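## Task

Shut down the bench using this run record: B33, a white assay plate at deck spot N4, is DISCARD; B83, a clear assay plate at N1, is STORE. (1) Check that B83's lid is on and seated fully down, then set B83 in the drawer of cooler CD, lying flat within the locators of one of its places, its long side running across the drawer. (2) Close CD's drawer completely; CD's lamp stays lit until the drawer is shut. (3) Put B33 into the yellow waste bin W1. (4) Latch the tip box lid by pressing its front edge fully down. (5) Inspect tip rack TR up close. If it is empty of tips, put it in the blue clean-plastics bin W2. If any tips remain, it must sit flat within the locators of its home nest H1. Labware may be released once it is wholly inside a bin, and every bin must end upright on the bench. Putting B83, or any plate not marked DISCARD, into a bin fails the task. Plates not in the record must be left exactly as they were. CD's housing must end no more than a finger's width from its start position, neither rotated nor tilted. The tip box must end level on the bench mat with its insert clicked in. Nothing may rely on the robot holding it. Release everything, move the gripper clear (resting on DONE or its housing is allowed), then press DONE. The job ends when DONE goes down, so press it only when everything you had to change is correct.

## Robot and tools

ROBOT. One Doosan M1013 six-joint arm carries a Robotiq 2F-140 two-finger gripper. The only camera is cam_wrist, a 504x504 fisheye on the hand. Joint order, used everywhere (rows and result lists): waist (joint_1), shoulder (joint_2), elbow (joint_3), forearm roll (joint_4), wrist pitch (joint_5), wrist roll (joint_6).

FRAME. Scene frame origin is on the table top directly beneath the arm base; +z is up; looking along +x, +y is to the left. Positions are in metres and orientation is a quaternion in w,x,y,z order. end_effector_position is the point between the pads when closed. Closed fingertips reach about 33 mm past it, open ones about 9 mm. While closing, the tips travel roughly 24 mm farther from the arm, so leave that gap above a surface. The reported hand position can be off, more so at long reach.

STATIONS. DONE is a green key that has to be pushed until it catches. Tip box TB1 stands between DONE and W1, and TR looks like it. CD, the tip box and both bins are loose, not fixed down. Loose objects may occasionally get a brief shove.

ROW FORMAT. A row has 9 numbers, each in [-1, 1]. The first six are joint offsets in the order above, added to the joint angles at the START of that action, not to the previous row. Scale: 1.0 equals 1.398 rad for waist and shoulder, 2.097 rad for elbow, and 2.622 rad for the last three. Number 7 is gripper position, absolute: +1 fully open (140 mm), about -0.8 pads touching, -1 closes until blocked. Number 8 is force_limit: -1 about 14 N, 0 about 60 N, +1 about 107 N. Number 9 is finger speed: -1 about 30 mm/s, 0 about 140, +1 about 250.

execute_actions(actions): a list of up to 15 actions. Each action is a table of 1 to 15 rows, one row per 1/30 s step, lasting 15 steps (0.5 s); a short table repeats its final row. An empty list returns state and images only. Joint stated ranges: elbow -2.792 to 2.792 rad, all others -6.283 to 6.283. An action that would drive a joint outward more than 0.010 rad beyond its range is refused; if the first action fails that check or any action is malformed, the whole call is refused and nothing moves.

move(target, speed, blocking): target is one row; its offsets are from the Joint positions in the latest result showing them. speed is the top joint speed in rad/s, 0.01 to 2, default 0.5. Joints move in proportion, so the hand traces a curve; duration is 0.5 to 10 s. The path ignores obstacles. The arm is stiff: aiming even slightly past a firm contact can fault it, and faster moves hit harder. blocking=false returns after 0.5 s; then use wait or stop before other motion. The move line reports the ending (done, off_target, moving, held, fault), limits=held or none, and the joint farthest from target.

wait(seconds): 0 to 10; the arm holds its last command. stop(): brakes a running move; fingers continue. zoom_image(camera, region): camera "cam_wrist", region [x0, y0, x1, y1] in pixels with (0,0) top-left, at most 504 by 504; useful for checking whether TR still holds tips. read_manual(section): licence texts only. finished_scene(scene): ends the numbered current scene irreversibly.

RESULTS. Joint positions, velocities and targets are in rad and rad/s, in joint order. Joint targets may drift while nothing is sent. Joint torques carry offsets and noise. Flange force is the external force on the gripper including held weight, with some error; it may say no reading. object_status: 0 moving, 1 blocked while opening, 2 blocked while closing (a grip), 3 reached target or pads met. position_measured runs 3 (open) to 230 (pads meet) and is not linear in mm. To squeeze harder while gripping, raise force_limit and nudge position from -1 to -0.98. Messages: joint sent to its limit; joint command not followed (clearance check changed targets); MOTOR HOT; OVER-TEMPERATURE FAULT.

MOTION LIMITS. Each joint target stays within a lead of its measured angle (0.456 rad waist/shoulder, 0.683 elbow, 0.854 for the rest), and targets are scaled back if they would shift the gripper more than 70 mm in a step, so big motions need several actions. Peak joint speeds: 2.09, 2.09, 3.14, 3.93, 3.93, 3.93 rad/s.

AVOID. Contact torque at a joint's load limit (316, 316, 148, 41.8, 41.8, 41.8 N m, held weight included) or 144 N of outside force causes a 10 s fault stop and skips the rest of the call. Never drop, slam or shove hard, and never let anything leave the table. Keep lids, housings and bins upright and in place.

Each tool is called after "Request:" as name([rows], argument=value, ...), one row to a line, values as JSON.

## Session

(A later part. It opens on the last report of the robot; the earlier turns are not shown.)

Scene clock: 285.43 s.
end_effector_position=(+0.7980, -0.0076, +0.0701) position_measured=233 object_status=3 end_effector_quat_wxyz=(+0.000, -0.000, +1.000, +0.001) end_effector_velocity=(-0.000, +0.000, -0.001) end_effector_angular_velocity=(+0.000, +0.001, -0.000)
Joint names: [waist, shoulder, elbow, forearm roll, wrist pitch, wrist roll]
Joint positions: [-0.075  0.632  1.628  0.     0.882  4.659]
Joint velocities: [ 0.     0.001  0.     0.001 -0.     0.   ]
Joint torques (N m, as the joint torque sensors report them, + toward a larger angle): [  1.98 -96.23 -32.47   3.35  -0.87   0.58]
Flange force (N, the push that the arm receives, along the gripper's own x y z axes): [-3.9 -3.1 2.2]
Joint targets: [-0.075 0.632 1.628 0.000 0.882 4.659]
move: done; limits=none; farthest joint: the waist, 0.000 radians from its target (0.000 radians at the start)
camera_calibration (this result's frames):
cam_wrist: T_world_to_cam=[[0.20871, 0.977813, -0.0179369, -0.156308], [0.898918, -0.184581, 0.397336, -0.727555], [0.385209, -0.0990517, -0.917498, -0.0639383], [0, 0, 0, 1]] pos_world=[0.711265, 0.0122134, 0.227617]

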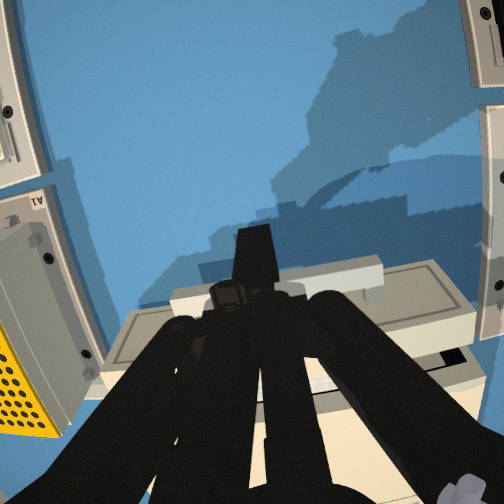

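Request:
move(target=[0,0.007,-0.0086,0,0.0031,0,-1,0,0], speed=0.02)

Request:
move(target=[0,0.0044,-0.0054,0,0.002,0,-1,0,0], speed=0.015)

Scene clock: 290.57 s.
end_effector_position=(+0.8058, -0.0080, +0.0701) position_measured=233 object_status=3 end_effector_quat_wxyz=(+0.000, -0.000, +1.000, +0.001) end_effector_velocity=(+0.000, -0.001, -0.000) end_effector_angular_velocity=(-0.001, +0.001, +0.000)
Joint names: [waist, shoulder, elbow, forearm roll, wrist pitch, wrist roll]
Joint positions: [-0.075  0.641  1.61   0.     0.89   4.659]
Joint velocities: [-0.     0.001 -0.001 -0.001  0.    -0.   ]
Joint torques (N m, as the joint torque sensors report them, + toward a larger angle): [  1.74 -97.58 -32.17   3.35  -0.84   0.71]
Flange force (N, the push that the arm receives, along the gripper's own x y z axes): [-5.4 -3.0 2.1]
Joint targets: [-0.075 0.641 1.610 0.000 0.890 4.659]
move: done; limits=none; farthest joint: the waist, 0.000 radians from its target (0.000 radians at the start)
camera_calibration (this result's frames):
cam_wrist: T_world_to_cam=[[0.208712, 0.977813, -0.0179181, -0.157538], [0.898871, -0.184579, 0.397443, -0.734613], [0.385317, -0.0990572, -0.917452, -0.0671044], [0, 0, 0, 1]] pos_world=[0.719059, 0.0118016, 0.227579]

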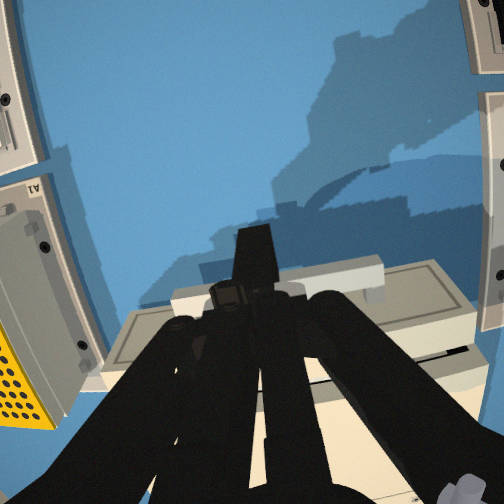

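Scene clock: 291.53 s.
end_effector_position=(+0.8106, -0.0082, +0.0700) position_measured=233 object_status=3 end_effector_quat_wxyz=(+0.000, -0.000, +1.000, +0.001) end_effector_velocity=(+0.000, +0.000, +0.001) end_effector_angular_velocity=(+0.000, -0.002, -0.000)
Joint names: [waist, shoulder, elbow, forearm roll, wrist pitch, wrist roll]
Joint positions: [-0.075  0.648  1.599  0.     0.896  4.659]
Joint velocities: [ 0.    -0.001  0.     0.    -0.     0.   ]
Joint torques (N m, as the joint torque sensors report them, + toward a larger angle): [  3.11 -98.13 -31.92   3.64  -0.38   0.56]
Flange force (N, the push that the arm receives, along the gripper's own x y z axes): [-5.1 -4.4 1.6]
Joint targets: [-0.075 0.648 1.599 0.000 0.896 4.659]
move: done; limits=none; farthest joint: the waist, 0.000 radians from its target (0.000 radians at the start)
camera_calibration (this result's frames):
cam_wrist: T_world_to_cam=[[0.20871, 0.977813, -0.0179291, -0.158294], [0.8989, -0.18458, 0.397378, -0.739], [0.385252, -0.0990534, -0.91748, -0.0689652], [0, 0, 0, 1]] pos_world=[0.723894, 0.0115461, 0.227551]

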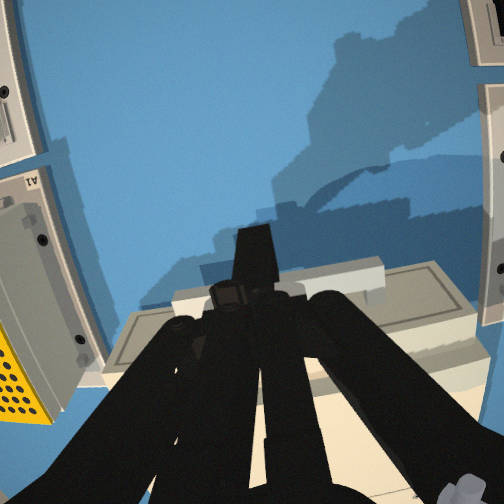

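Request:
move(target=[0,-0.134,0.0176,0,0.0568,0,0.6,0,0], speed=0.2)

Request:
move(target=[-0.155,0.05,-0.05,0,0.0133,-0.0827,0.6,0,0], speed=0.3)

Request:
zoom_image(camera="cam_wrist", region=[120,60,400,340])

Scene clock: 297.57 s.
end_effector_position=(+0.7599, -0.0058, +0.2002) position_measured=53 object_status=3 end_effector_quat_wxyz=(+0.001, -0.000, +1.000, +0.001) end_effector_velocity=(+0.001, +0.000, +0.000) end_effector_angular_velocity=(-0.001, -0.002, +0.002)
Joint names: [waist, shoulder, elbow, forearm roll, wrist pitch, wrist roll]
Joint positions: [-0.075  0.46   1.636  0.     1.044  4.659]
Joint velocities: [ 0.001 -0.     0.    -0.001 -0.002 -0.   ]
Joint torques (N m, as the joint torque sensors report them, + toward a larger angle): [  3.99 -82.69 -35.61   3.86  -0.32   0.45]
Flange force (N, the push that the arm receives, along the gripper's own x y z axes): [-2.0 -5.4 -0.2]
Joint targets: [-0.075 0.460 1.636 0.000 1.045 4.659]
move: done; limits=none; farthest joint: the waist, 0.000 radians from its target (0.000 radians at the start)
camera_calibration (this result's frames):
cam_wrist: T_world_to_cam=[[0.208736, 0.977812, -0.0176955, -0.147839], [0.898313, -0.18455, 0.398717, -0.744489], [0.386604, -0.0991228, -0.916903, 0.0691318], [0, 0, 0, 1]] pos_world=[0.672917, 0.0140164, 0.357611]

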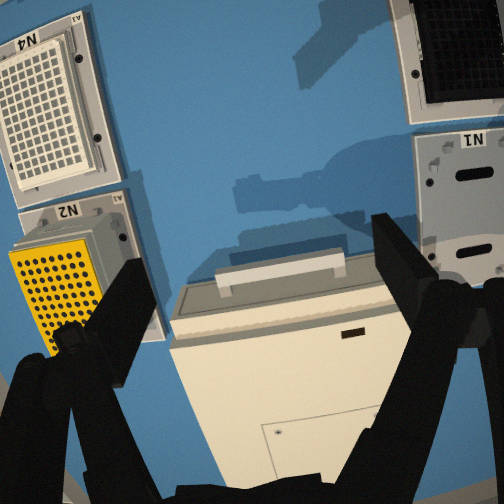

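Scene clock: 298.70 s.
end_effector_position=(+0.7869, -0.1817, +0.1965) position_measured=53 object_status=3 end_effector_quat_wxyz=(+0.001, -0.000, +1.000, +0.001) end_effector_velocity=(-0.001, -0.001, -0.000) end_effector_angular_velocity=(-0.001, +0.002, +0.000)
Joint names: [waist, shoulder, elbow, forearm roll, wrist pitch, wrist roll]
Joint positions: [-0.291  0.53   1.531  0.     1.079  4.442]
Joint velocities: [-0.001 -0.001  0.001 -0.002  0.    -0.001]
Joint torques (N m, as the joint torque sensors report them, + toward a larger angle): [  1.29 -92.12 -36.35   4.12  -0.46   0.55]
Flange force (N, the push that the arm receives, along the gripper's own x y z axes): [-4.7 -3.0 1.0]
Joint targets: [-0.291 0.530 1.531 0.000 1.079 4.442]
move: done; limits=none; farthest joint: the waist, 0.000 radians from its target (0.217 radians at the start)
camera_calibration (this result's frames):
cam_wrist: T_world_to_cam=[[0.208631, 0.977831, -0.0178763, 0.0186157], [0.898302, -0.184371, 0.398824, -0.799656], [0.386687, -0.0992653, -0.916853, 0.0377179], [0, 0, 0, 1]] pos_world=[0.699864, -0.161893, 0.353837]

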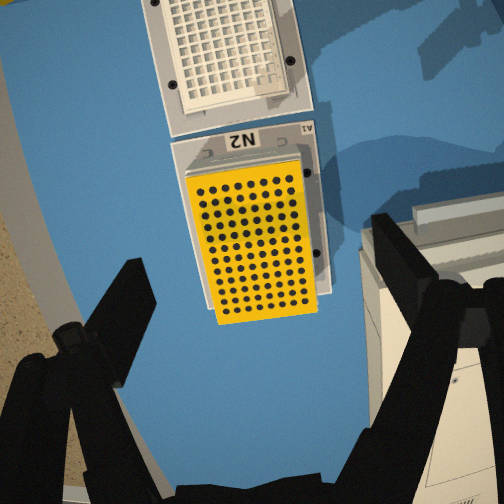

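Region (120, 60, 400, 340) of cam_wrist's 504x504 image, scaled by 1.800, with more detail than that image has.

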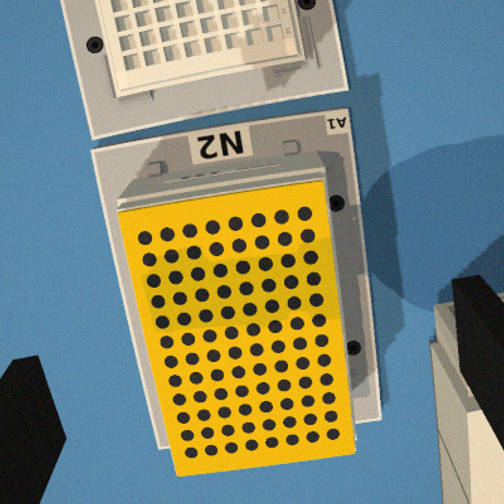

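Request:
move(target=[-0.0026,0.065,-0.008,0,-0.028,0.0137,0.6,0,0], speed=0.15)

Request:
zoom_image(camera="cam_wrist", region=[110,90,400,380])

Scene clock: 306.53 s.
end_effector_position=(+0.8115, -0.1915, +0.1301) position_measured=53 object_status=3 end_effector_quat_wxyz=(+0.001, +0.019, +1.000, +0.001) end_effector_velocity=(-0.000, -0.000, +0.000) end_effector_angular_velocity=(+0.000, -0.000, -0.001)
Joint names: [waist, shoulder, elbow, forearm roll, wrist pitch, wrist roll]
Joint positions: [-0.295  0.621  1.514  0.     1.006  4.478]
Joint velocities: [-0.    -0.001  0.     0.001 -0.     0.   ]
Joint torques (N m, as the joint torque sensors report them, + toward a larger angle): [  2.75 -97.63 -34.86   3.75  -0.42   0.65]
Flange force (N, the push that the arm receives, along the gripper's own x y z axes): [-3.2 -4.6 0.9]
Joint targets: [-0.295 0.621 1.514 0.000 1.006 4.478]
move: done; limits=none; farthest joint: the waist, 0.000 radians from its target (0.003 radians at the start)
camera_calibration (this result's frames):
cam_wrist: T_world_to_cam=[[0.247104, 0.968825, -0.0177944, -0.0110751], [0.890585, -0.219836, 0.39816, -0.797555], [0.381836, -0.114235, -0.917143, -0.0325187], [0, 0, 0, 1]] pos_world=[0.725444, -0.168316, 0.287533]

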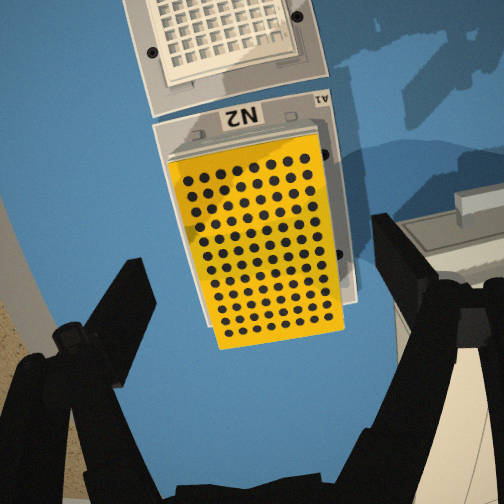

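Region (110, 90, 400, 380) of cam_wrist's 504x504 image, scaled by 1.738, with more detail than that image has.

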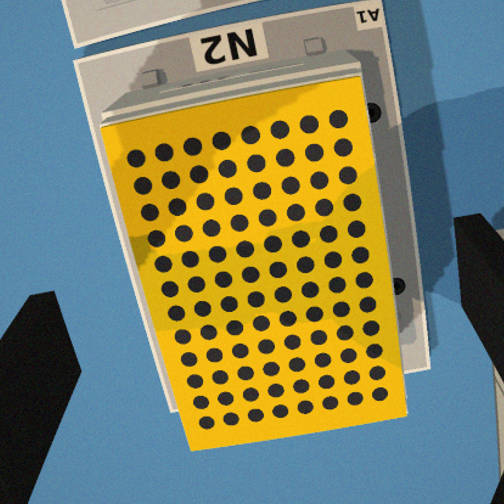

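Empty, roughly centred.

Request:
move(target=[0.001,0.0422,0.0059,0,-0.027,0,0.45,-0.5,-0.5], speed=0.08)

Request:
move(target=[0,0,0,0,0,0,-1,-0.6,-0.8])

Scene clock: 311.10 s.
end_effector_position=(+0.8180, -0.1920, +0.0751) position_measured=72 object_status=3 end_effector_quat_wxyz=(+0.000, +0.019, +1.000, +0.001) end_effector_velocity=(-0.001, +0.000, -0.002) end_effector_angular_velocity=(+0.001, +0.003, +0.000)
Joint names: [waist, shoulder, elbow, forearm roll, wrist pitch, wrist roll]
Joint positions: [-0.294  0.68   1.527  0.     0.935  4.478]
Joint velocities: [ 0.     0.002  0.001 -0.     0.     0.   ]
Joint torques (N m, as the joint torque sensors report them, + toward a larger angle): [   3.01 -100.6   -32.86    3.83   -0.53    0.64]
Flange force (N, the push that the arm receives, along the gripper's own x y z axes): [-4.1 -5.0 1.2]
Joint targets: [-0.294 0.680 1.527 0.000 0.935 4.478]
move: done; limits=none; farthest joint: the waist, 0.000 radians from its target (0.001 radians at the start)
camera_calibration (this result's frames):
cam_wrist: T_world_to_cam=[[0.245751, 0.96917, -0.0177833, -0.0120128], [0.891103, -0.21866, 0.397647, -0.781697], [0.381499, -0.113569, -0.917366, -0.0850857], [0, 0, 0, 1]] pos_world=[0.731985, -0.168946, 0.232571]

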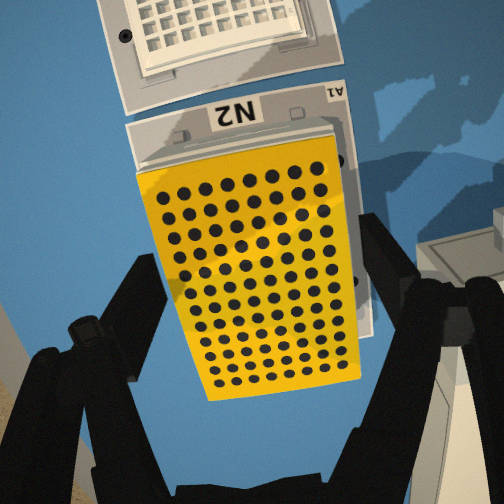

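Scene clock: 311.67 s.
end_effector_position=(+0.8180, -0.1919, +0.0751) position_measured=102 object_status=2 end_effector_quat_wxyz=(+0.000, +0.019, +1.000, +0.001) end_effector_velocity=(-0.001, +0.001, -0.002) end_effector_angular_velocity=(+0.002, +0.003, -0.000)
Joint names: [waist, shoulder, elbow, forearm roll, wrist pitch, wrist roll]
Joint positions: [-0.293  0.68   1.527  0.     0.935  4.478]
Joint velocities: [0.    0.002 0.001 0.001 0.001 0.   ]
Joint torques (N m, as the joint torque sensors report them, + toward a larger angle): [ -2.54 -85.09 -27.78   1.52  -2.82   0.46]
Flange force (N, the push that the arm receives, along the gripper's own x y z axes): [-0.8 2.3 -18.4]
Joint targets: [-0.294 0.680 1.527 0.000 0.935 4.478]
move: done; limits=none; farthest joint: the waist, 0.001 radians from its target (0.000 radians at the start)
camera_calibration (this result's frames):
cam_wrist: T_world_to_cam=[[0.245733, 0.969176, -0.0177198, -0.0120779], [0.891101, -0.218667, 0.397648, -0.781694], [0.381516, -0.113505, -0.917367, -0.0850927], [0, 0, 0, 1]] pos_world=[0.732, -0.168883, 0.232564]

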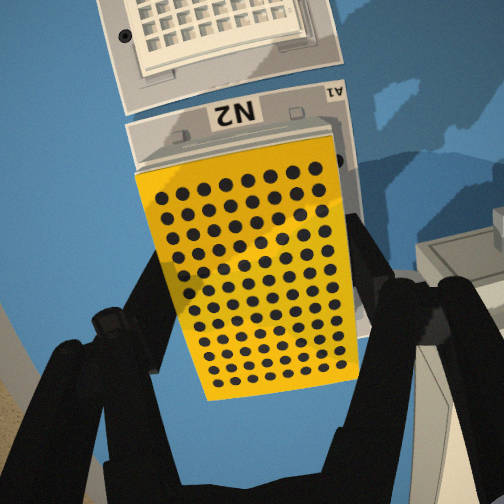

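Request:
move(target=[0,-0.0422,-0.0059,0,0.027,0,-1,-0.6,-0.8], speed=0.08)

Request:
move(target=[0.592,-0.3265,0.176,0,0.0336,0.3165,-1,-0.6,-0.8], speed=0.4)

Scene clock: 321.03 s.
end_effector_position=(+0.8118, -0.1903, +0.1301) position_measured=102 object_status=2 end_effector_quat_wxyz=(+0.001, +0.019, +1.000, +0.001) end_effector_velocity=(+0.000, -0.000, +0.001) end_effector_angular_velocity=(+0.001, -0.002, -0.002)
Joint names: [waist, shoulder, elbow, forearm roll, wrist pitch, wrist roll]
Joint positions: [-0.293  0.621  1.514  0.     1.006  4.478]
Joint velocities: [-0.001 -0.001 -0.001  0.002  0.001 -0.   ]
Joint torques (N m, as the joint torque sensors report them, + toward a larger angle): [  3.55 -97.73 -35.13   3.82  -0.37   0.62]
Flange force (N, the push that the arm receives, along the gripper's own x y z axes): [-2.5 -5.7 0.8]
Joint targets: [-0.293 0.621 1.514 0.000 1.006 4.478]
move: done; limits=none; farthest joint: the waist, 0.000 radians from its target (0.001 radians at the start)
camera_calibration (this result's frames):
cam_wrist: T_world_to_cam=[[0.245746, 0.969173, -0.0177075, -0.0111716], [0.890882, -0.21862, 0.398164, -0.797552], [0.382018, -0.113622, -0.917143, -0.0325263], [0, 0, 0, 1]] pos_world=[0.725696, -0.167229, 0.287527]

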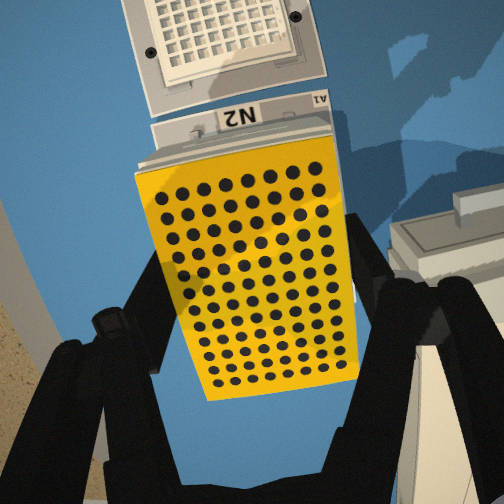

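Scene clock: 331.43 s.
end_effector_position=(+0.8015, -0.1217, +0.1533) position_measured=102 object_status=2 end_effector_quat_wxyz=(-0.001, +0.017, +1.000, -0.007) end_effector_velocity=(-0.000, +0.000, -0.000) end_effector_angular_velocity=(+0.000, +0.001, -0.000)
Joint names: [waist, shoulder, elbow, forearm roll, wrist pitch, wrist roll]
Joint positions: [-0.208  0.57   1.554 -0.019  1.018  4.57 ]
Joint velocities: [ 0.    -0.     0.     0.     0.001  0.   ]
Joint torques (N m, as the joint torque sensors report them, + toward a larger angle): [ 23.7  -89.89 -34.89  11.27  -1.88  -0.76]
Flange force (N, the push that the arm receives, along the gripper's own x y z axes): [3.0 -28.1 -3.6]
Joint targets: [-0.208 0.570 1.554 -0.018 1.018 4.570]
FORCE FAULT: contact force on the arm reached its limit, and the arm stopped for 10 seconds. The contact can be on any part of the arm, not only on its tool. That time counts as 20 of the actions that you can send in this scene. The arm's remaining commands of this call were not run. The arm holds still and accepts commands again. Move the arm away from the contact; if what it grips holds it there, let go first. Pushing or pulling that hard again can fault the arm again.
move: fault; limits=none; farthest joint: the waist, 0.743 radians from its target (0.828 radians at the start)
camera_calibration (this result's frames):
cam_wrist: T_world_to_cam=[[0.242322, 0.969596, -0.0341097, -0.0694372], [0.893146, -0.209209, 0.398148, -0.783346], [0.378907, -0.126945, -0.916687, 0.00128332], [0, 0, 0, 1]] pos_world=[0.715983, -0.0963942, 0.310696]

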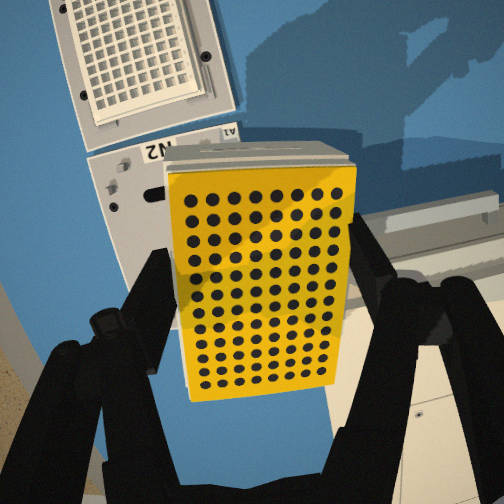

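Clipped the cooler. Back off, lift.

Request:
move(target=[-0.03,0,0,0.007,0,0,-0.98,-0.4,-0.8], speed=0.05)

Request:
move(target=[0,-0.09,0,0,0.048,0,-0.98,-0.4,-0.8], speed=0.1)

Request:
move(target=[0.125,0,0,0,0,0.034,-0.98,-0.4,-0.8], speed=0.2)

Scene clock: 338.07 s.
end_effector_position=(+0.7969, -0.1501, +0.1532) position_measured=102 object_status=2 end_effector_quat_wxyz=(+0.000, +0.043, +0.999, +0.001) end_effector_velocity=(+0.000, -0.000, -0.001) end_effector_angular_velocity=(+0.000, +0.001, +0.000)
Joint names: [waist, shoulder, elbow, forearm roll, wrist pitch, wrist roll]
Joint positions: [-0.25   0.57   1.554 -0.001  1.018  4.57 ]
Joint velocities: [-0.     0.001 -0.     0.    -0.    -0.   ]
Joint torques (N m, as the joint torque sensors report them, + toward a larger angle): [  3.87 -95.52 -35.27   3.97  -0.39   0.58]
Flange force (N, the push that the arm receives, along the gripper's own x y z axes): [-6.4 -5.7 3.4]
Joint targets: [-0.250 0.570 1.554 -0.001 1.018 4.570]
move: done; limits=none; farthest joint: the waist, 0.000 radians from its target (0.042 radians at the start)
camera_calibration (this result's frames):
cam_wrist: T_world_to_cam=[[0.292021, 0.956233, -0.018501, -0.0847726], [0.879787, -0.260989, 0.397315, -0.782098], [0.375097, -0.132301, -0.917496, 0.00170576], [0, 0, 0, 1]] pos_world=[0.712195, -0.122831, 0.310735]

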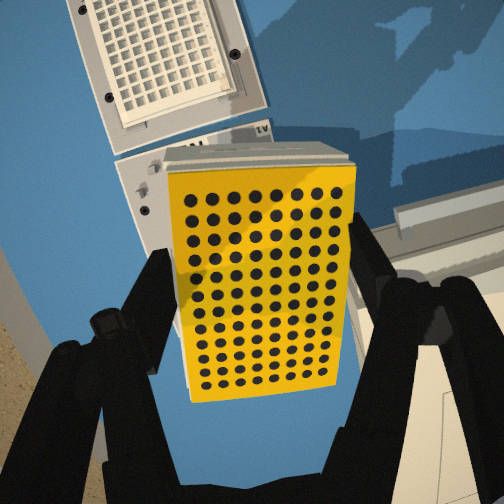

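Scene clock: 339.63 s.
end_effector_position=(+0.7626, -0.1423, +0.2530) position_measured=102 object_status=2 end_effector_quat_wxyz=(+0.000, +0.043, +0.999, +0.001) end_effector_velocity=(-0.001, -0.000, -0.001) end_effector_angular_velocity=(-0.000, +0.003, +0.001)
Joint names: [waist, shoulder, elbow, forearm roll, wrist pitch, wrist roll]
Joint positions: [-0.25   0.445  1.554 -0.001  1.144  4.57 ]
Joint velocities: [ 0.     0.001  0.    -0.001  0.001  0.   ]
Joint torques (N m, as the joint torque sensors report them, + toward a larger angle): [  3.29 -85.26 -37.67   4.32  -0.46   0.55]
Flange force (N, the push that the arm receives, along the gripper's own x y z axes): [-4.9 -5.5 1.2]
Joint targets: [-0.250 0.445 1.554 -0.001 1.144 4.570]
move: done; limits=none; farthest joint: the waist, 0.000 radians from its target (0.000 radians at the start)
camera_calibration (this result's frames):
cam_wrist: T_world_to_cam=[[0.292101, 0.956208, -0.0185459, -0.080392], [0.879782, -0.261049, 0.397286, -0.789588], [0.375046, -0.132364, -0.917508, 0.107196], [0, 0, 0, 1]] pos_world=[0.677944, -0.115061, 0.410555]

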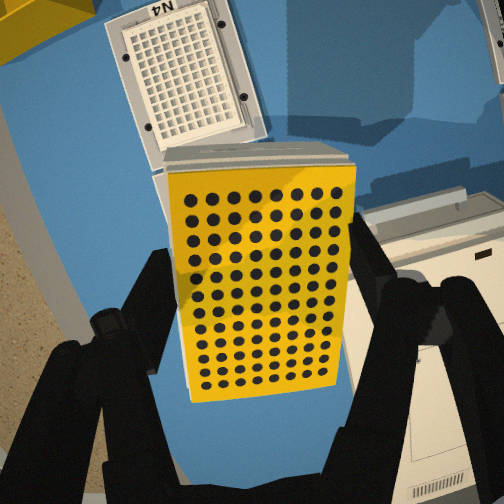

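Scene clock: 340.87 s.
end_effector_position=(+0.7757, -0.0076, +0.2533) position_measured=102 object_status=2 end_effector_quat_wxyz=(+0.000, +0.000, +1.000, +0.000) end_effector_velocity=(+0.001, +0.001, +0.001) end_effector_angular_velocity=(+0.000, -0.002, +0.001)
Joint names: [waist, shoulder, elbow, forearm roll, wrist pitch, wrist roll]
Joint positions: [-0.075  0.445  1.554 -0.001  1.144  4.659]
Joint velocities: [ 0.001 -0.001 -0.001  0.     0.     0.   ]
Joint torques (N m, as the joint torque sensors report them, + toward a larger angle): [  2.43 -86.27 -38.21   4.17  -0.45   0.56]
Flange force (N, the push that the arm receives, along the gripper's own x y z axes): [-5.5 -3.8 2.2]
Joint targets: [-0.075 0.445 1.554 -0.001 1.144 4.659]
move: done; limits=none; farthest joint: the waist, 0.000 radians from its target (0.175 radians at the start)
camera_calibration (this result's frames):
cam_wrist: T_world_to_cam=[[0.209285, 0.977676, -0.0186674, -0.148632], [0.898798, -0.18481, 0.397502, -0.780244], [0.385178, -0.0999694, -0.917412, 0.112719], [0, 0, 0, 1]] pos_world=[0.688971, 0.0123851, 0.410783]

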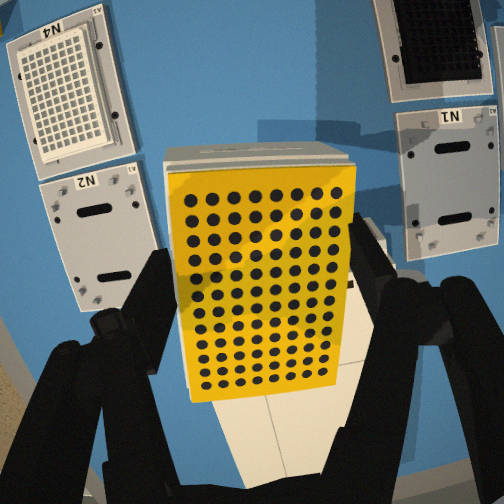

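Request:
move(target=[0.436,-0.2006,0.157,0,-0.019,0.22,-0.98,-0.4,-0.8], speed=0.3)

Scene clock: 345.90 s.
end_effector_position=(+0.4899, +0.3445, +0.2809) position_measured=102 object_status=2 end_effector_quat_wxyz=(+0.001, -0.016, +1.000, +0.001) end_effector_velocity=(-0.001, +0.000, +0.000) end_effector_angular_velocity=(+0.000, +0.001, -0.001)
Joint names: [waist, shoulder, elbow, forearm roll, wrist pitch, wrist roll]
Joint positions: [ 0.534  0.164  1.883 -0.001  1.094  5.236]
Joint velocities: [ 0.    -0.     0.     0.001  0.001  0.001]
Joint torques (N m, as the joint torque sensors report them, + toward a larger angle): [  2.44 -57.81 -36.68   3.95  -0.47   0.67]
Flange force (N, the push that the arm receives, along the gripper's own x y z axes): [-8.7 -0.9 1.8]
Joint targets: [0.534 0.164 1.883 -0.001 1.094 5.236]
move: done; limits=none; farthest joint: the waist, 0.001 radians from its target (0.610 radians at the start)
camera_calibration (this result's frames):
cam_wrist: T_world_to_cam=[[0.177071, 0.98403, -0.0181743, -0.419083], [0.903835, -0.155276, 0.398713, -0.482218], [0.389524, -0.087027, -0.916896, 0.276596], [0, 0, 0, 1]] pos_world=[0.402312, 0.361585, 0.43826]

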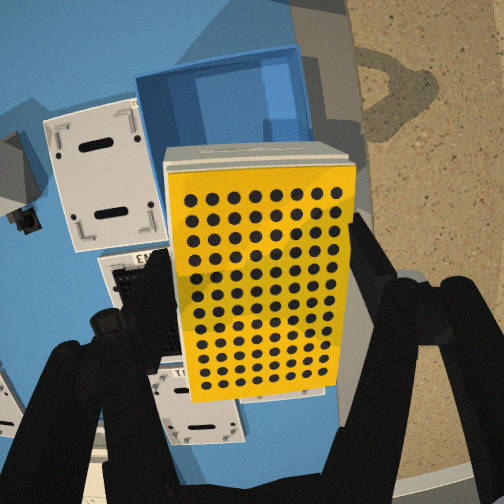

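Request:
move(target=[0.003,0.02,0.0647,0,-0.0622,-0.014,-0.98,-0.4,-0.8], speed=0.1)

Scene clock: 357.20 s.
end_effector_position=(+0.4618, +0.3300, +0.2002) position_measured=102 object_status=2 end_effector_quat_wxyz=(+0.001, -0.037, +0.999, +0.000) end_effector_velocity=(-0.000, +0.000, -0.000) end_effector_angular_velocity=(+0.002, +0.000, -0.001)
Joint names: [waist, shoulder, elbow, forearm roll, wrist pitch, wrist roll]
Joint positions: [ 0.538  0.192  2.018 -0.001  0.931  5.199]
Joint velocities: [-0.    -0.001  0.001  0.003 -0.001 -0.   ]
Joint torques (N m, as the joint torque sensors report them, + toward a larger angle): [  3.22 -56.74 -33.31   3.82  -0.3    0.68]
Flange force (N, the push that the arm receives, along the gripper's own x y z axes): [-7.7 -3.3 2.9]
Joint targets: [0.538 0.192 2.018 -0.001 0.931 5.199]
move: done; limits=none; farthest joint: the waist, 0.000 radians from its target (0.004 radians at the start)
camera_calibration (this result's frames):
cam_wrist: T_world_to_cam=[[0.136582, 0.990455, -0.0185587, -0.384629], [0.909627, -0.117972, 0.398324, -0.441887], [0.392332, -0.0712851, -0.917057, 0.205868], [0, 0, 0, 1]] pos_world=[0.373717, 0.343503, 0.357669]

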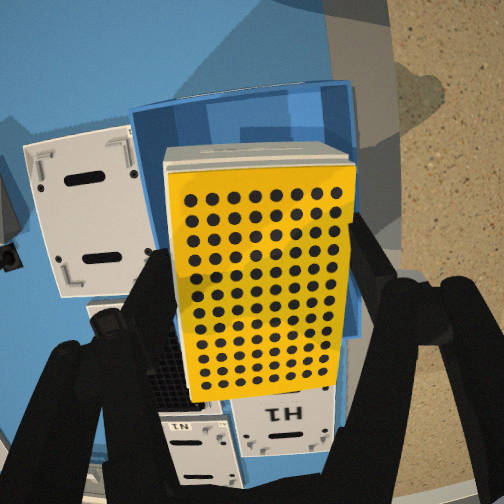

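Request:
move(target=[0,0.0498,0.023,0,-0.0447,0,-0.98,-0.4,-0.8], speed=0.05)

Scene clock: 363.90 s.
end_effector_position=(+0.4615, +0.3298, +0.1401) position_measured=102 object_status=2 end_effector_quat_wxyz=(+0.000, -0.037, +0.999, +0.000) end_effector_velocity=(-0.000, +0.000, +0.000) end_effector_angular_velocity=(+0.001, -0.001, -0.000)
Joint names: [waist, shoulder, elbow, forearm roll, wrist pitch, wrist roll]
Joint positions: [ 0.538  0.262  2.067 -0.001  0.814  5.199]
Joint velocities: [ 0.    -0.001  0.     0.    -0.     0.   ]
Joint torques (N m, as the joint torque sensors report them, + toward a larger angle): [  1.92 -59.82 -30.28   3.45  -0.39   0.77]
Flange force (N, the push that the arm receives, along the gripper's own x y z axes): [-5.6 -2.2 2.6]
Joint targets: [0.538 0.262 2.067 -0.001 0.814 5.199]
move: done; limits=none; farthest joint: the waist, 0.000 radians from its target (0.000 radians at the start)
camera_calibration (this result's frames):
cam_wrist: T_world_to_cam=[[0.136488, 0.990461, -0.0189411, -0.385443], [0.909875, -0.117776, 0.397815, -0.417733], [0.39179, -0.0715311, -0.91727, 0.151243], [0, 0, 0, 1]] pos_world=[0.373437, 0.343386, 0.297611]

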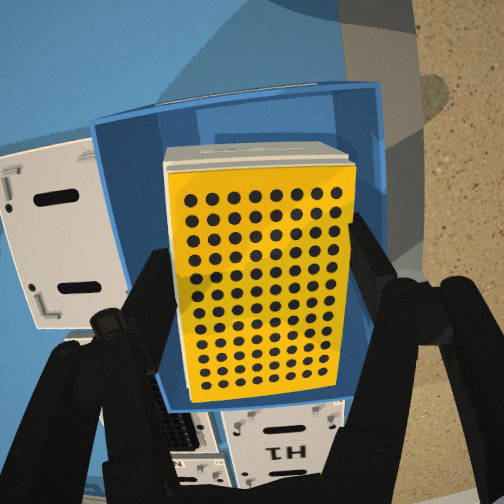

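Request:
move(target=[-0.003,0.0425,0.0133,0,-0.0338,0,-0.98,-0.4,-0.8], speed=0.04)

Scene clock: 371.17 s.
end_effector_position=(+0.4635, +0.3284, +0.0956) position_measured=102 object_status=2 end_effector_quat_wxyz=(+0.001, -0.035, +0.999, +0.001) end_effector_velocity=(-0.000, +0.000, +0.000) end_effector_angular_velocity=(+0.000, -0.001, +0.001)
Joint names: [waist, shoulder, elbow, forearm roll, wrist pitch, wrist roll]
Joint positions: [ 0.534  0.321  2.094 -0.001  0.726  5.199]
Joint velocities: [ 0.001 -0.001  0.001 -0.001 -0.001  0.   ]
Joint torques (N m, as the joint torque sensors report them, + toward a larger angle): [  2.87 -64.58 -27.45   3.07  -0.44   0.62]
Flange force (N, the push that the arm receives, along the gripper's own x y z axes): [-7.9 -2.1 4.5]
Joint targets: [0.534 0.321 2.095 -0.001 0.726 5.199]
move: done; limits=none; farthest joint: the waist, 0.000 radians from its target (0.004 radians at the start)
camera_calibration (this result's frames):
cam_wrist: T_world_to_cam=[[0.140611, 0.9899, -0.0180608, -0.386891], [0.908951, -0.121838, 0.398702, -0.400343], [0.392474, -0.072478, -0.916903, 0.109477], [0, 0, 0, 1]] pos_world=[0.375326, 0.342141, 0.25301]

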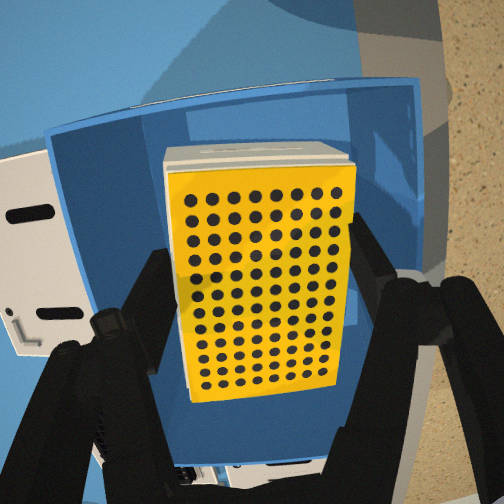

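Release, rise, then return to the reference pose to check the cooler.

Request:
move(target=[0,0,0,0,0,0,0.33,-0.4,-0.8])

Request:
move(target=[0,-0.0923,-0.036,0,0.0782,0,0.33,-0.4,-0.8], speed=0.15)

Request:
move(target=[-0.4356,0.1917,-0.1824,0,0.0431,-0.206,0.6,-0.4,0], speed=0.4)

Scene clock: 377.23 s.
end_effector_position=(+0.4634, +0.3283, +0.0956) position_measured=87 object_status=3 end_effector_quat_wxyz=(+0.001, -0.035, +0.999, +0.001) end_effector_velocity=(-0.000, +0.000, -0.000) end_effector_angular_velocity=(+0.001, +0.000, -0.001)
Joint names: [waist, shoulder, elbow, forearm roll, wrist pitch, wrist roll]
Joint positions: [ 0.534  0.321  2.095 -0.001  0.726  5.199]
Joint velocities: [ 0.     0.     0.     0.001 -0.001  0.   ]
Joint torques (N m, as the joint torque sensors report them, + toward a larger angle): [  2.57 -63.41 -27.06   3.09  -0.34   0.6 ]
Flange force (N, the push that the arm receives, along the gripper's own x y z axes): [-7.3 -2.2 3.7]
Joint targets: [0.534 0.321 2.094 -0.001 0.726 5.199]
move: done; limits=none; farthest joint: the elbow, 0.001 radians from its target (0.001 radians at the start)
camera_calibration (this result's frames):
cam_wrist: T_world_to_cam=[[0.140613, 0.9899, -0.0180679, -0.386887], [0.908955, -0.121838, 0.398694, -0.400333], [0.392465, -0.0724844, -0.916906, 0.109465], [0, 0, 0, 1]] pos_world=[0.375324, 0.342139, 0.252989]

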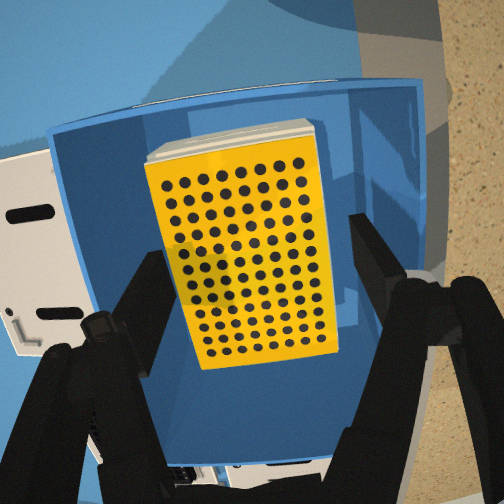

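Scene clock: 378.93 s.
end_effector_position=(+0.4631, +0.3280, +0.2000) position_measured=87 object_status=3 end_effector_quat_wxyz=(+0.001, -0.035, +0.999, +0.001) end_effector_velocity=(-0.000, -0.000, +0.000) end_effector_angular_velocity=(-0.000, +0.001, -0.000)
Joint names: [waist, shoulder, elbow, forearm roll, wrist pitch, wrist roll]
Joint positions: [ 0.534  0.192  2.019 -0.001  0.931  5.199]
Joint velocities: [-0.    -0.001  0.    -0.     0.001  0.   ]
Joint torques (N m, as the joint torque sensors report them, + toward a larger angle): [  2.14 -57.12 -32.73   3.73  -0.4    0.63]
Flange force (N, the push that the arm receives, along the gripper's own x y z axes): [-8.6 -0.5 3.1]
Joint targets: [0.534 0.192 2.019 -0.001 0.931 5.199]
move: done; limits=none; farthest joint: the waist, 0.000 radians from its target (0.000 radians at the start)
camera_calibration (this result's frames):
cam_wrist: T_world_to_cam=[[0.140728, 0.989876, -0.018464, -0.384549], [0.90908, -0.12181, 0.398416, -0.44165], [0.392133, -0.0728536, -0.917019, 0.205568], [0, 0, 0, 1]] pos_world=[0.375002, 0.341835, 0.35737]

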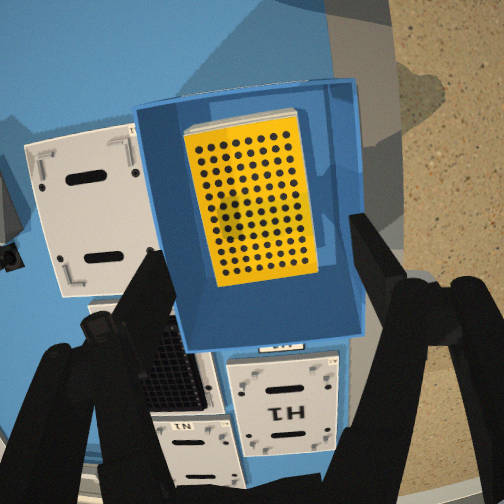

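Scene clock: 380.90 s.
end_effector_position=(+0.7599, -0.0062, +0.2001) position_measured=53 object_status=3 end_effector_quat_wxyz=(+0.001, -0.000, +1.000, +0.000) end_effector_velocity=(+0.000, +0.000, +0.000) end_effector_angular_velocity=(+0.003, +0.000, -0.002)
Joint names: [waist, shoulder, elbow, forearm roll, wrist pitch, wrist roll]
Joint positions: [-0.075  0.46   1.637 -0.001  1.044  4.659]
Joint velocities: [-0.001  0.    -0.001  0.003  0.001 -0.001]
Joint torques (N m, as the joint torque sensors report them, + toward a larger angle): [  0.57 -86.64 -35.26   3.97  -0.43   0.72]
Flange force (N, the push that the arm receives, along the gripper's own x y z axes): [-8.4 -1.3 2.2]
Joint targets: [-0.075 0.460 1.636 -0.001 1.044 4.659]
move: done; limits=none; farthest joint: the waist, 0.000 radians from its target (0.609 radians at the start)
camera_calibration (this result's frames):
cam_wrist: T_world_to_cam=[[0.208706, 0.977807, -0.0183018, -0.147287], [0.898077, -0.184212, 0.399404, -0.744493], [0.387169, -0.0997945, -0.916592, 0.0685112], [0, 0, 0, 1]] pos_world=[0.672826, 0.0137105, 0.357455]

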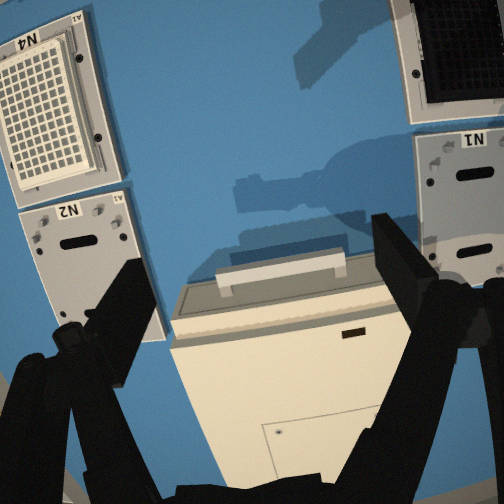

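Request:
move(target=[-0.228,-0.21,0.0972,0,0.0343,-0.122,1,-0.4,0], speed=0.4)

Request:
zoom_image(camera="cam_wrist", region=[100,0,400,300])

Scene clock: 388.17 s.
end_effector_position=(+0.5804, -0.1900, +0.2999) position_measured=3 object_status=3 end_effector_quat_wxyz=(+0.001, -0.001, +1.000, +0.000) end_effector_velocity=(-0.000, -0.001, -0.001) end_effector_angular_velocity=(-0.002, +0.003, +0.002)
Joint names: [waist, shoulder, elbow, forearm roll, wrist pitch, wrist roll]
Joint positions: [-0.394  0.167  1.84  -0.001  1.133  4.339]
Joint velocities: [-0.     0.002  0.001 -0.003 -0.    -0.001]
Joint torques (N m, as the joint torque sensors report them, + toward a larger angle): [  3.65 -58.34 -37.01   4.25  -0.47   0.74]
Flange force (N, the push that the arm receives, along the gripper's own x y z axes): [-4.4 -8.9 1.3]
Joint targets: [-0.394 0.166 1.840 -0.001 1.133 4.339]
move: done; limits=none; farthest joint: the elbow, 0.001 radians from its target (0.204 radians at the start)
camera_calibration (this result's frames):
cam_wrist: T_world_to_cam=[[0.207722, 0.978008, -0.0187659, 0.0724356], [0.898468, -0.183173, 0.399003, -0.656919], [0.386791, -0.0997425, -0.916758, 0.211411], [0, 0, 0, 1]] pos_world=[0.493402, -0.170086, 0.457285]

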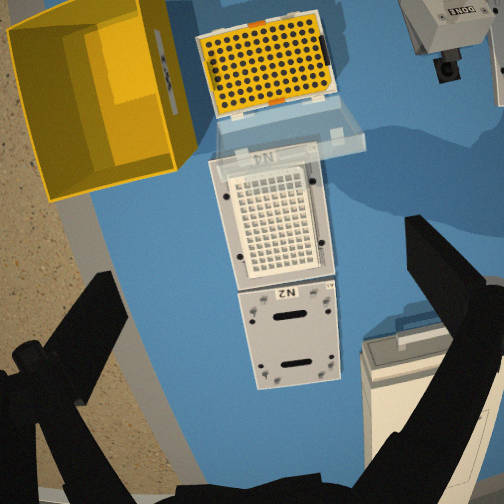

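Region (100, 0, 400, 300) of cam_wrist's 504x504 image, scaled by 1.680, with more detail than that image has.

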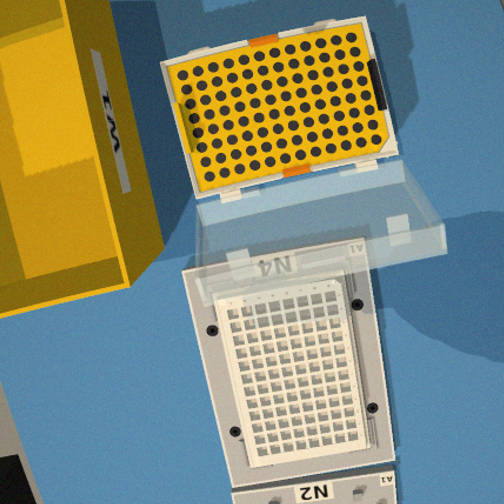

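Request:
move(target=[-0.0176,-0.08,0.1097,0,-0.0442,-0.036,0,0,0], speed=0.3)

Request:
move(target=[0,0.091,0.049,0,-0.088,0,0,0,0], speed=0.15)

Scene clock: 399.00 s.
end_effector_position=(+0.4824, -0.1651, +0.2494) position_measured=129 object_status=3 end_effector_quat_wxyz=(+0.000, -0.036, +0.999, +0.001) end_effector_velocity=(-0.001, +0.001, +0.000) end_effector_angular_velocity=(+0.000, -0.001, +0.001)
Joint names: [waist, shoulder, elbow, forearm roll, wrist pitch, wrist roll]
Joint positions: [-0.418  0.055  2.07  -0.001  1.018  4.245]
Joint velocities: [ 0.001 -0.002  0.002  0.001  0.    -0.   ]
Joint torques (N m, as the joint torque sensors report them, + toward a larger angle): [  3.41 -45.23 -35.03   3.91  -0.41   0.6 ]
Flange force (N, the push that the arm receives, along the gripper's own x y z axes): [-2.8 -9.4 2.4]
Joint targets: [-0.418 0.055 2.070 -0.001 1.018 4.245]
move: done; limits=none; farthest joint: the waist, 0.000 radians from its target (0.025 radians at the start)
camera_calibration (this result's frames):
cam_wrist: T_world_to_cam=[[0.138926, 0.990134, -0.0182923, 0.102581], [0.909909, -0.120336, 0.39697, -0.538814], [0.390853, -0.071794, -0.917649, 0.208331], [0, 0, 0, 1]] pos_world=[0.394593, -0.151451, 0.406944]

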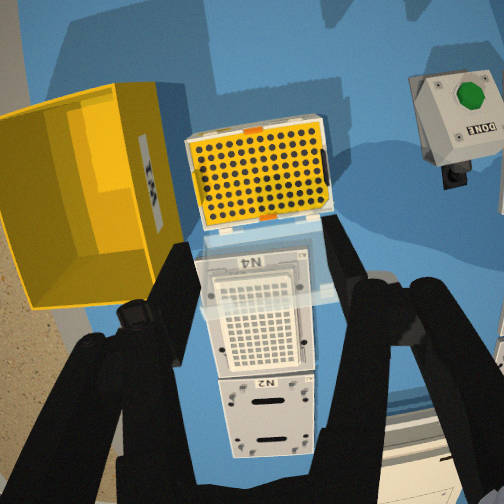

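Scene clock: 400.90 s.
end_effector_position=(+0.4816, -0.1645, +0.1395) position_measured=129 object_status=3 end_effector_quat_wxyz=(+0.000, -0.036, +0.999, +0.001) end_effector_velocity=(-0.000, -0.000, -0.001) end_effector_angular_velocity=(-0.001, +0.001, +0.002)
Joint names: [waist, shoulder, elbow, forearm roll, wrist pitch, wrist roll]
Joint positions: [-0.418  0.182  2.173 -0.001  0.787  4.245]
Joint velocities: [ 0.     0.001  0.001 -0.002 -0.002 -0.   ]
Joint torques (N m, as the joint torque sensors report them, + toward a larger angle): [  3.72 -52.15 -29.26   3.33  -0.49   0.62]
Flange force (N, the push that the arm receives, along the gripper's own x y z axes): [-2.0 -9.8 4.5]
Joint targets: [-0.418 0.182 2.173 -0.001 0.787 4.245]
move: done; limits=none; farthest joint: the waist, 0.000 radians from its target (0.000 radians at the start)
camera_calibration (this result's frames):
cam_wrist: T_world_to_cam=[[0.138796, 0.990151, -0.0183661, 0.100138], [0.909643, -0.120135, 0.397639, -0.494287], [0.391516, -0.0718974, -0.917358, 0.107484], [0, 0, 0, 1]] pos_world=[0.393645, -0.150805, 0.296989]

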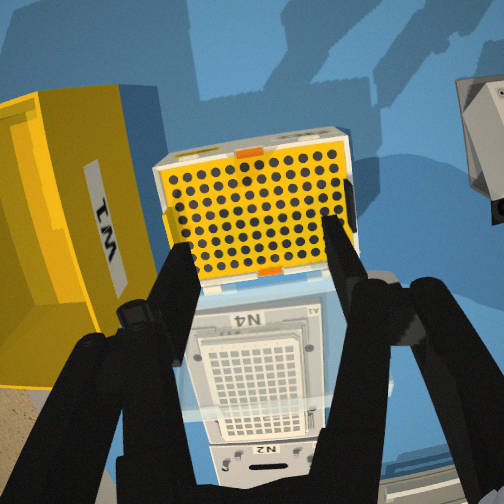

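Request:
move(target=[0,0.0465,0.0153,0,-0.037,0,0,0,0], speed=0.05)

Request:
zoom_image(camera="cam_wrist", region=[110,110,400,340])

Scene clock: 408.30 s.
end_effector_position=(+0.4809, -0.1641, +0.0944) position_measured=129 object_status=3 end_effector_quat_wxyz=(+0.000, -0.036, +0.999, +0.001) end_effector_velocity=(-0.001, +0.000, -0.000) end_effector_angular_velocity=(+0.001, +0.000, -0.001)
Joint names: [waist, shoulder, elbow, forearm roll, wrist pitch, wrist roll]
Joint positions: [-0.418  0.247  2.205 -0.001  0.69   4.245]
Joint velocities: [-0.     0.     0.001  0.001 -0.001 -0.   ]
Joint torques (N m, as the joint torque sensors report them, + toward a larger angle): [  3.35 -55.32 -26.27   2.87  -0.4    0.61]
Flange force (N, the push that the arm receives, along the gripper's own x y z axes): [-1.3 -8.8 4.2]
Joint targets: [-0.418 0.247 2.205 -0.001 0.690 4.245]
move: done; limits=none; farthest joint: the waist, 0.000 radians from its target (0.000 radians at the start)
camera_calibration (this result's frames):
cam_wrist: T_world_to_cam=[[0.138743, 0.99016, -0.0182871, 0.0990272], [0.909675, -0.120123, 0.397571, -0.475723], [0.391462, -0.0717956, -0.917389, 0.0664837], [0, 0, 0, 1]] pos_world=[0.392988, -0.150425, 0.251936]

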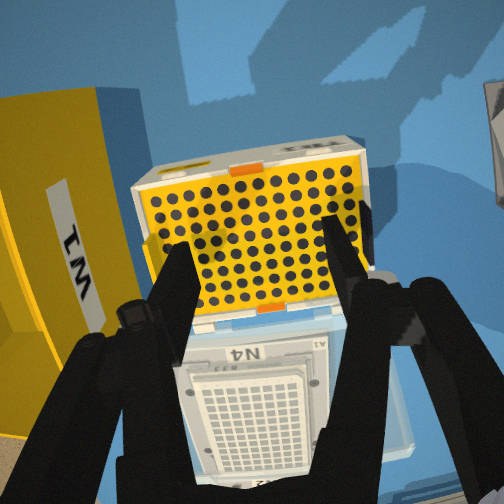

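Region (110, 110, 400, 340) of cam_wrist's 504x504 image, scaled by 1.738, with more detail than that image has; it fills the top 400 rows of this view, and the rest is white.

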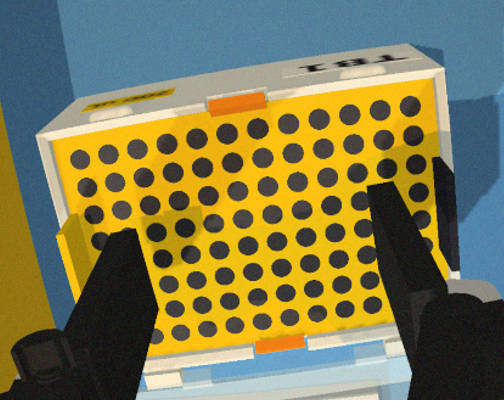

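Request:
move(target=[0,0.0044,0.0011,0,-0.0032,0,0,0,0], speed=0.01)

Request:
move(target=[0,0.0033,0.0008,0,-0.0024,0,0,0,0], speed=0.01)

Scene clock: 415.13 s.
end_effector_position=(+0.4810, -0.1641, +0.0905) position_measured=129 object_status=3 end_effector_quat_wxyz=(+0.000, -0.036, +0.999, +0.001) end_effector_velocity=(+0.001, -0.001, -0.000) end_effector_angular_velocity=(-0.001, -0.001, -0.000)
Joint names: [waist, shoulder, elbow, forearm roll, wrist pitch, wrist roll]
Joint positions: [-0.418  0.253  2.207 -0.001  0.682  4.245]
Joint velocities: [-0.001  0.001 -0.001 -0.001 -0.    -0.   ]
Joint torques (N m, as the joint torque sensors report them, + toward a larger angle): [  4.27 -54.9  -25.73   2.9   -0.36   0.52]
Flange force (N, the push that the arm receives, along the gripper's own x y z axes): [-0.2 -10.1 3.3]
Joint targets: [-0.418 0.253 2.207 -0.001 0.682 4.245]
move: done; limits=none; farthest joint: the waist, 0.000 radians from its target (0.000 radians at the start)
camera_calibration (this result's frames):
cam_wrist: T_world_to_cam=[[0.138738, 0.990161, -0.0182649, 0.0989505], [0.909699, -0.120131, 0.397512, -0.474184], [0.391407, -0.0717656, -0.917415, 0.0629068], [0, 0, 0, 1]] pos_world=[0.393015, -0.150427, 0.248013]

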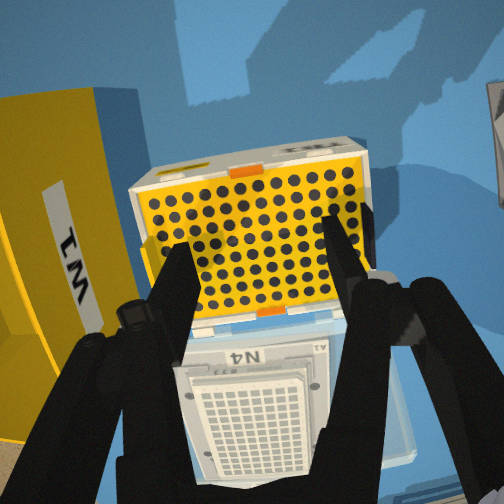

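Scene clock: 415.97 s.
end_effector_position=(+0.4810, -0.1641, +0.0876) position_measured=129 object_status=3 end_effector_quat_wxyz=(+0.000, -0.036, +0.999, +0.001) end_effector_velocity=(-0.000, +0.000, -0.000) end_effector_angular_velocity=(+0.000, -0.000, +0.000)
Joint names: [waist, shoulder, elbow, forearm roll, wrist pitch, wrist roll]
Joint positions: [-0.418  0.258  2.209 -0.001  0.675  4.245]
Joint velocities: [ 0.    -0.     0.001  0.001 -0.001 -0.   ]
Joint torques (N m, as the joint torque sensors report them, + toward a larger angle): [  2.78 -56.03 -25.52   2.92  -0.44   0.63]
Flange force (N, the push that the arm receives, along the gripper's own x y z axes): [-2.2 -7.9 4.4]
Joint targets: [-0.418 0.258 2.209 -0.001 0.675 4.245]
move: done; limits=none; farthest joint: the waist, 0.000 radians from its target (0.000 radians at the start)
camera_calibration (this result's frames):
cam_wrist: T_world_to_cam=[[0.138734, 0.990161, -0.0182616, 0.0988994], [0.909698, -0.120129, 0.397515, -0.473052], [0.39141, -0.0717615, -0.917414, 0.0602136], [0, 0, 0, 1]] pos_world=[0.393045, -0.150433, 0.245092]

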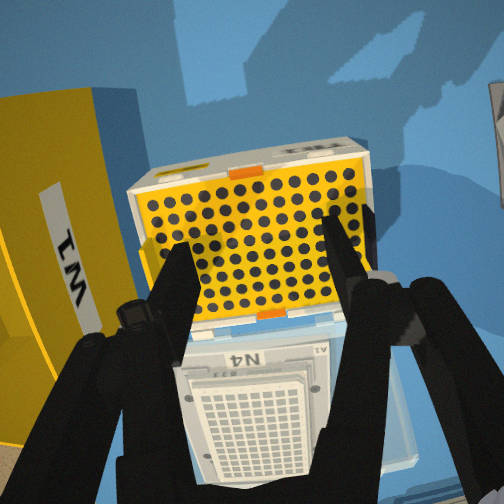

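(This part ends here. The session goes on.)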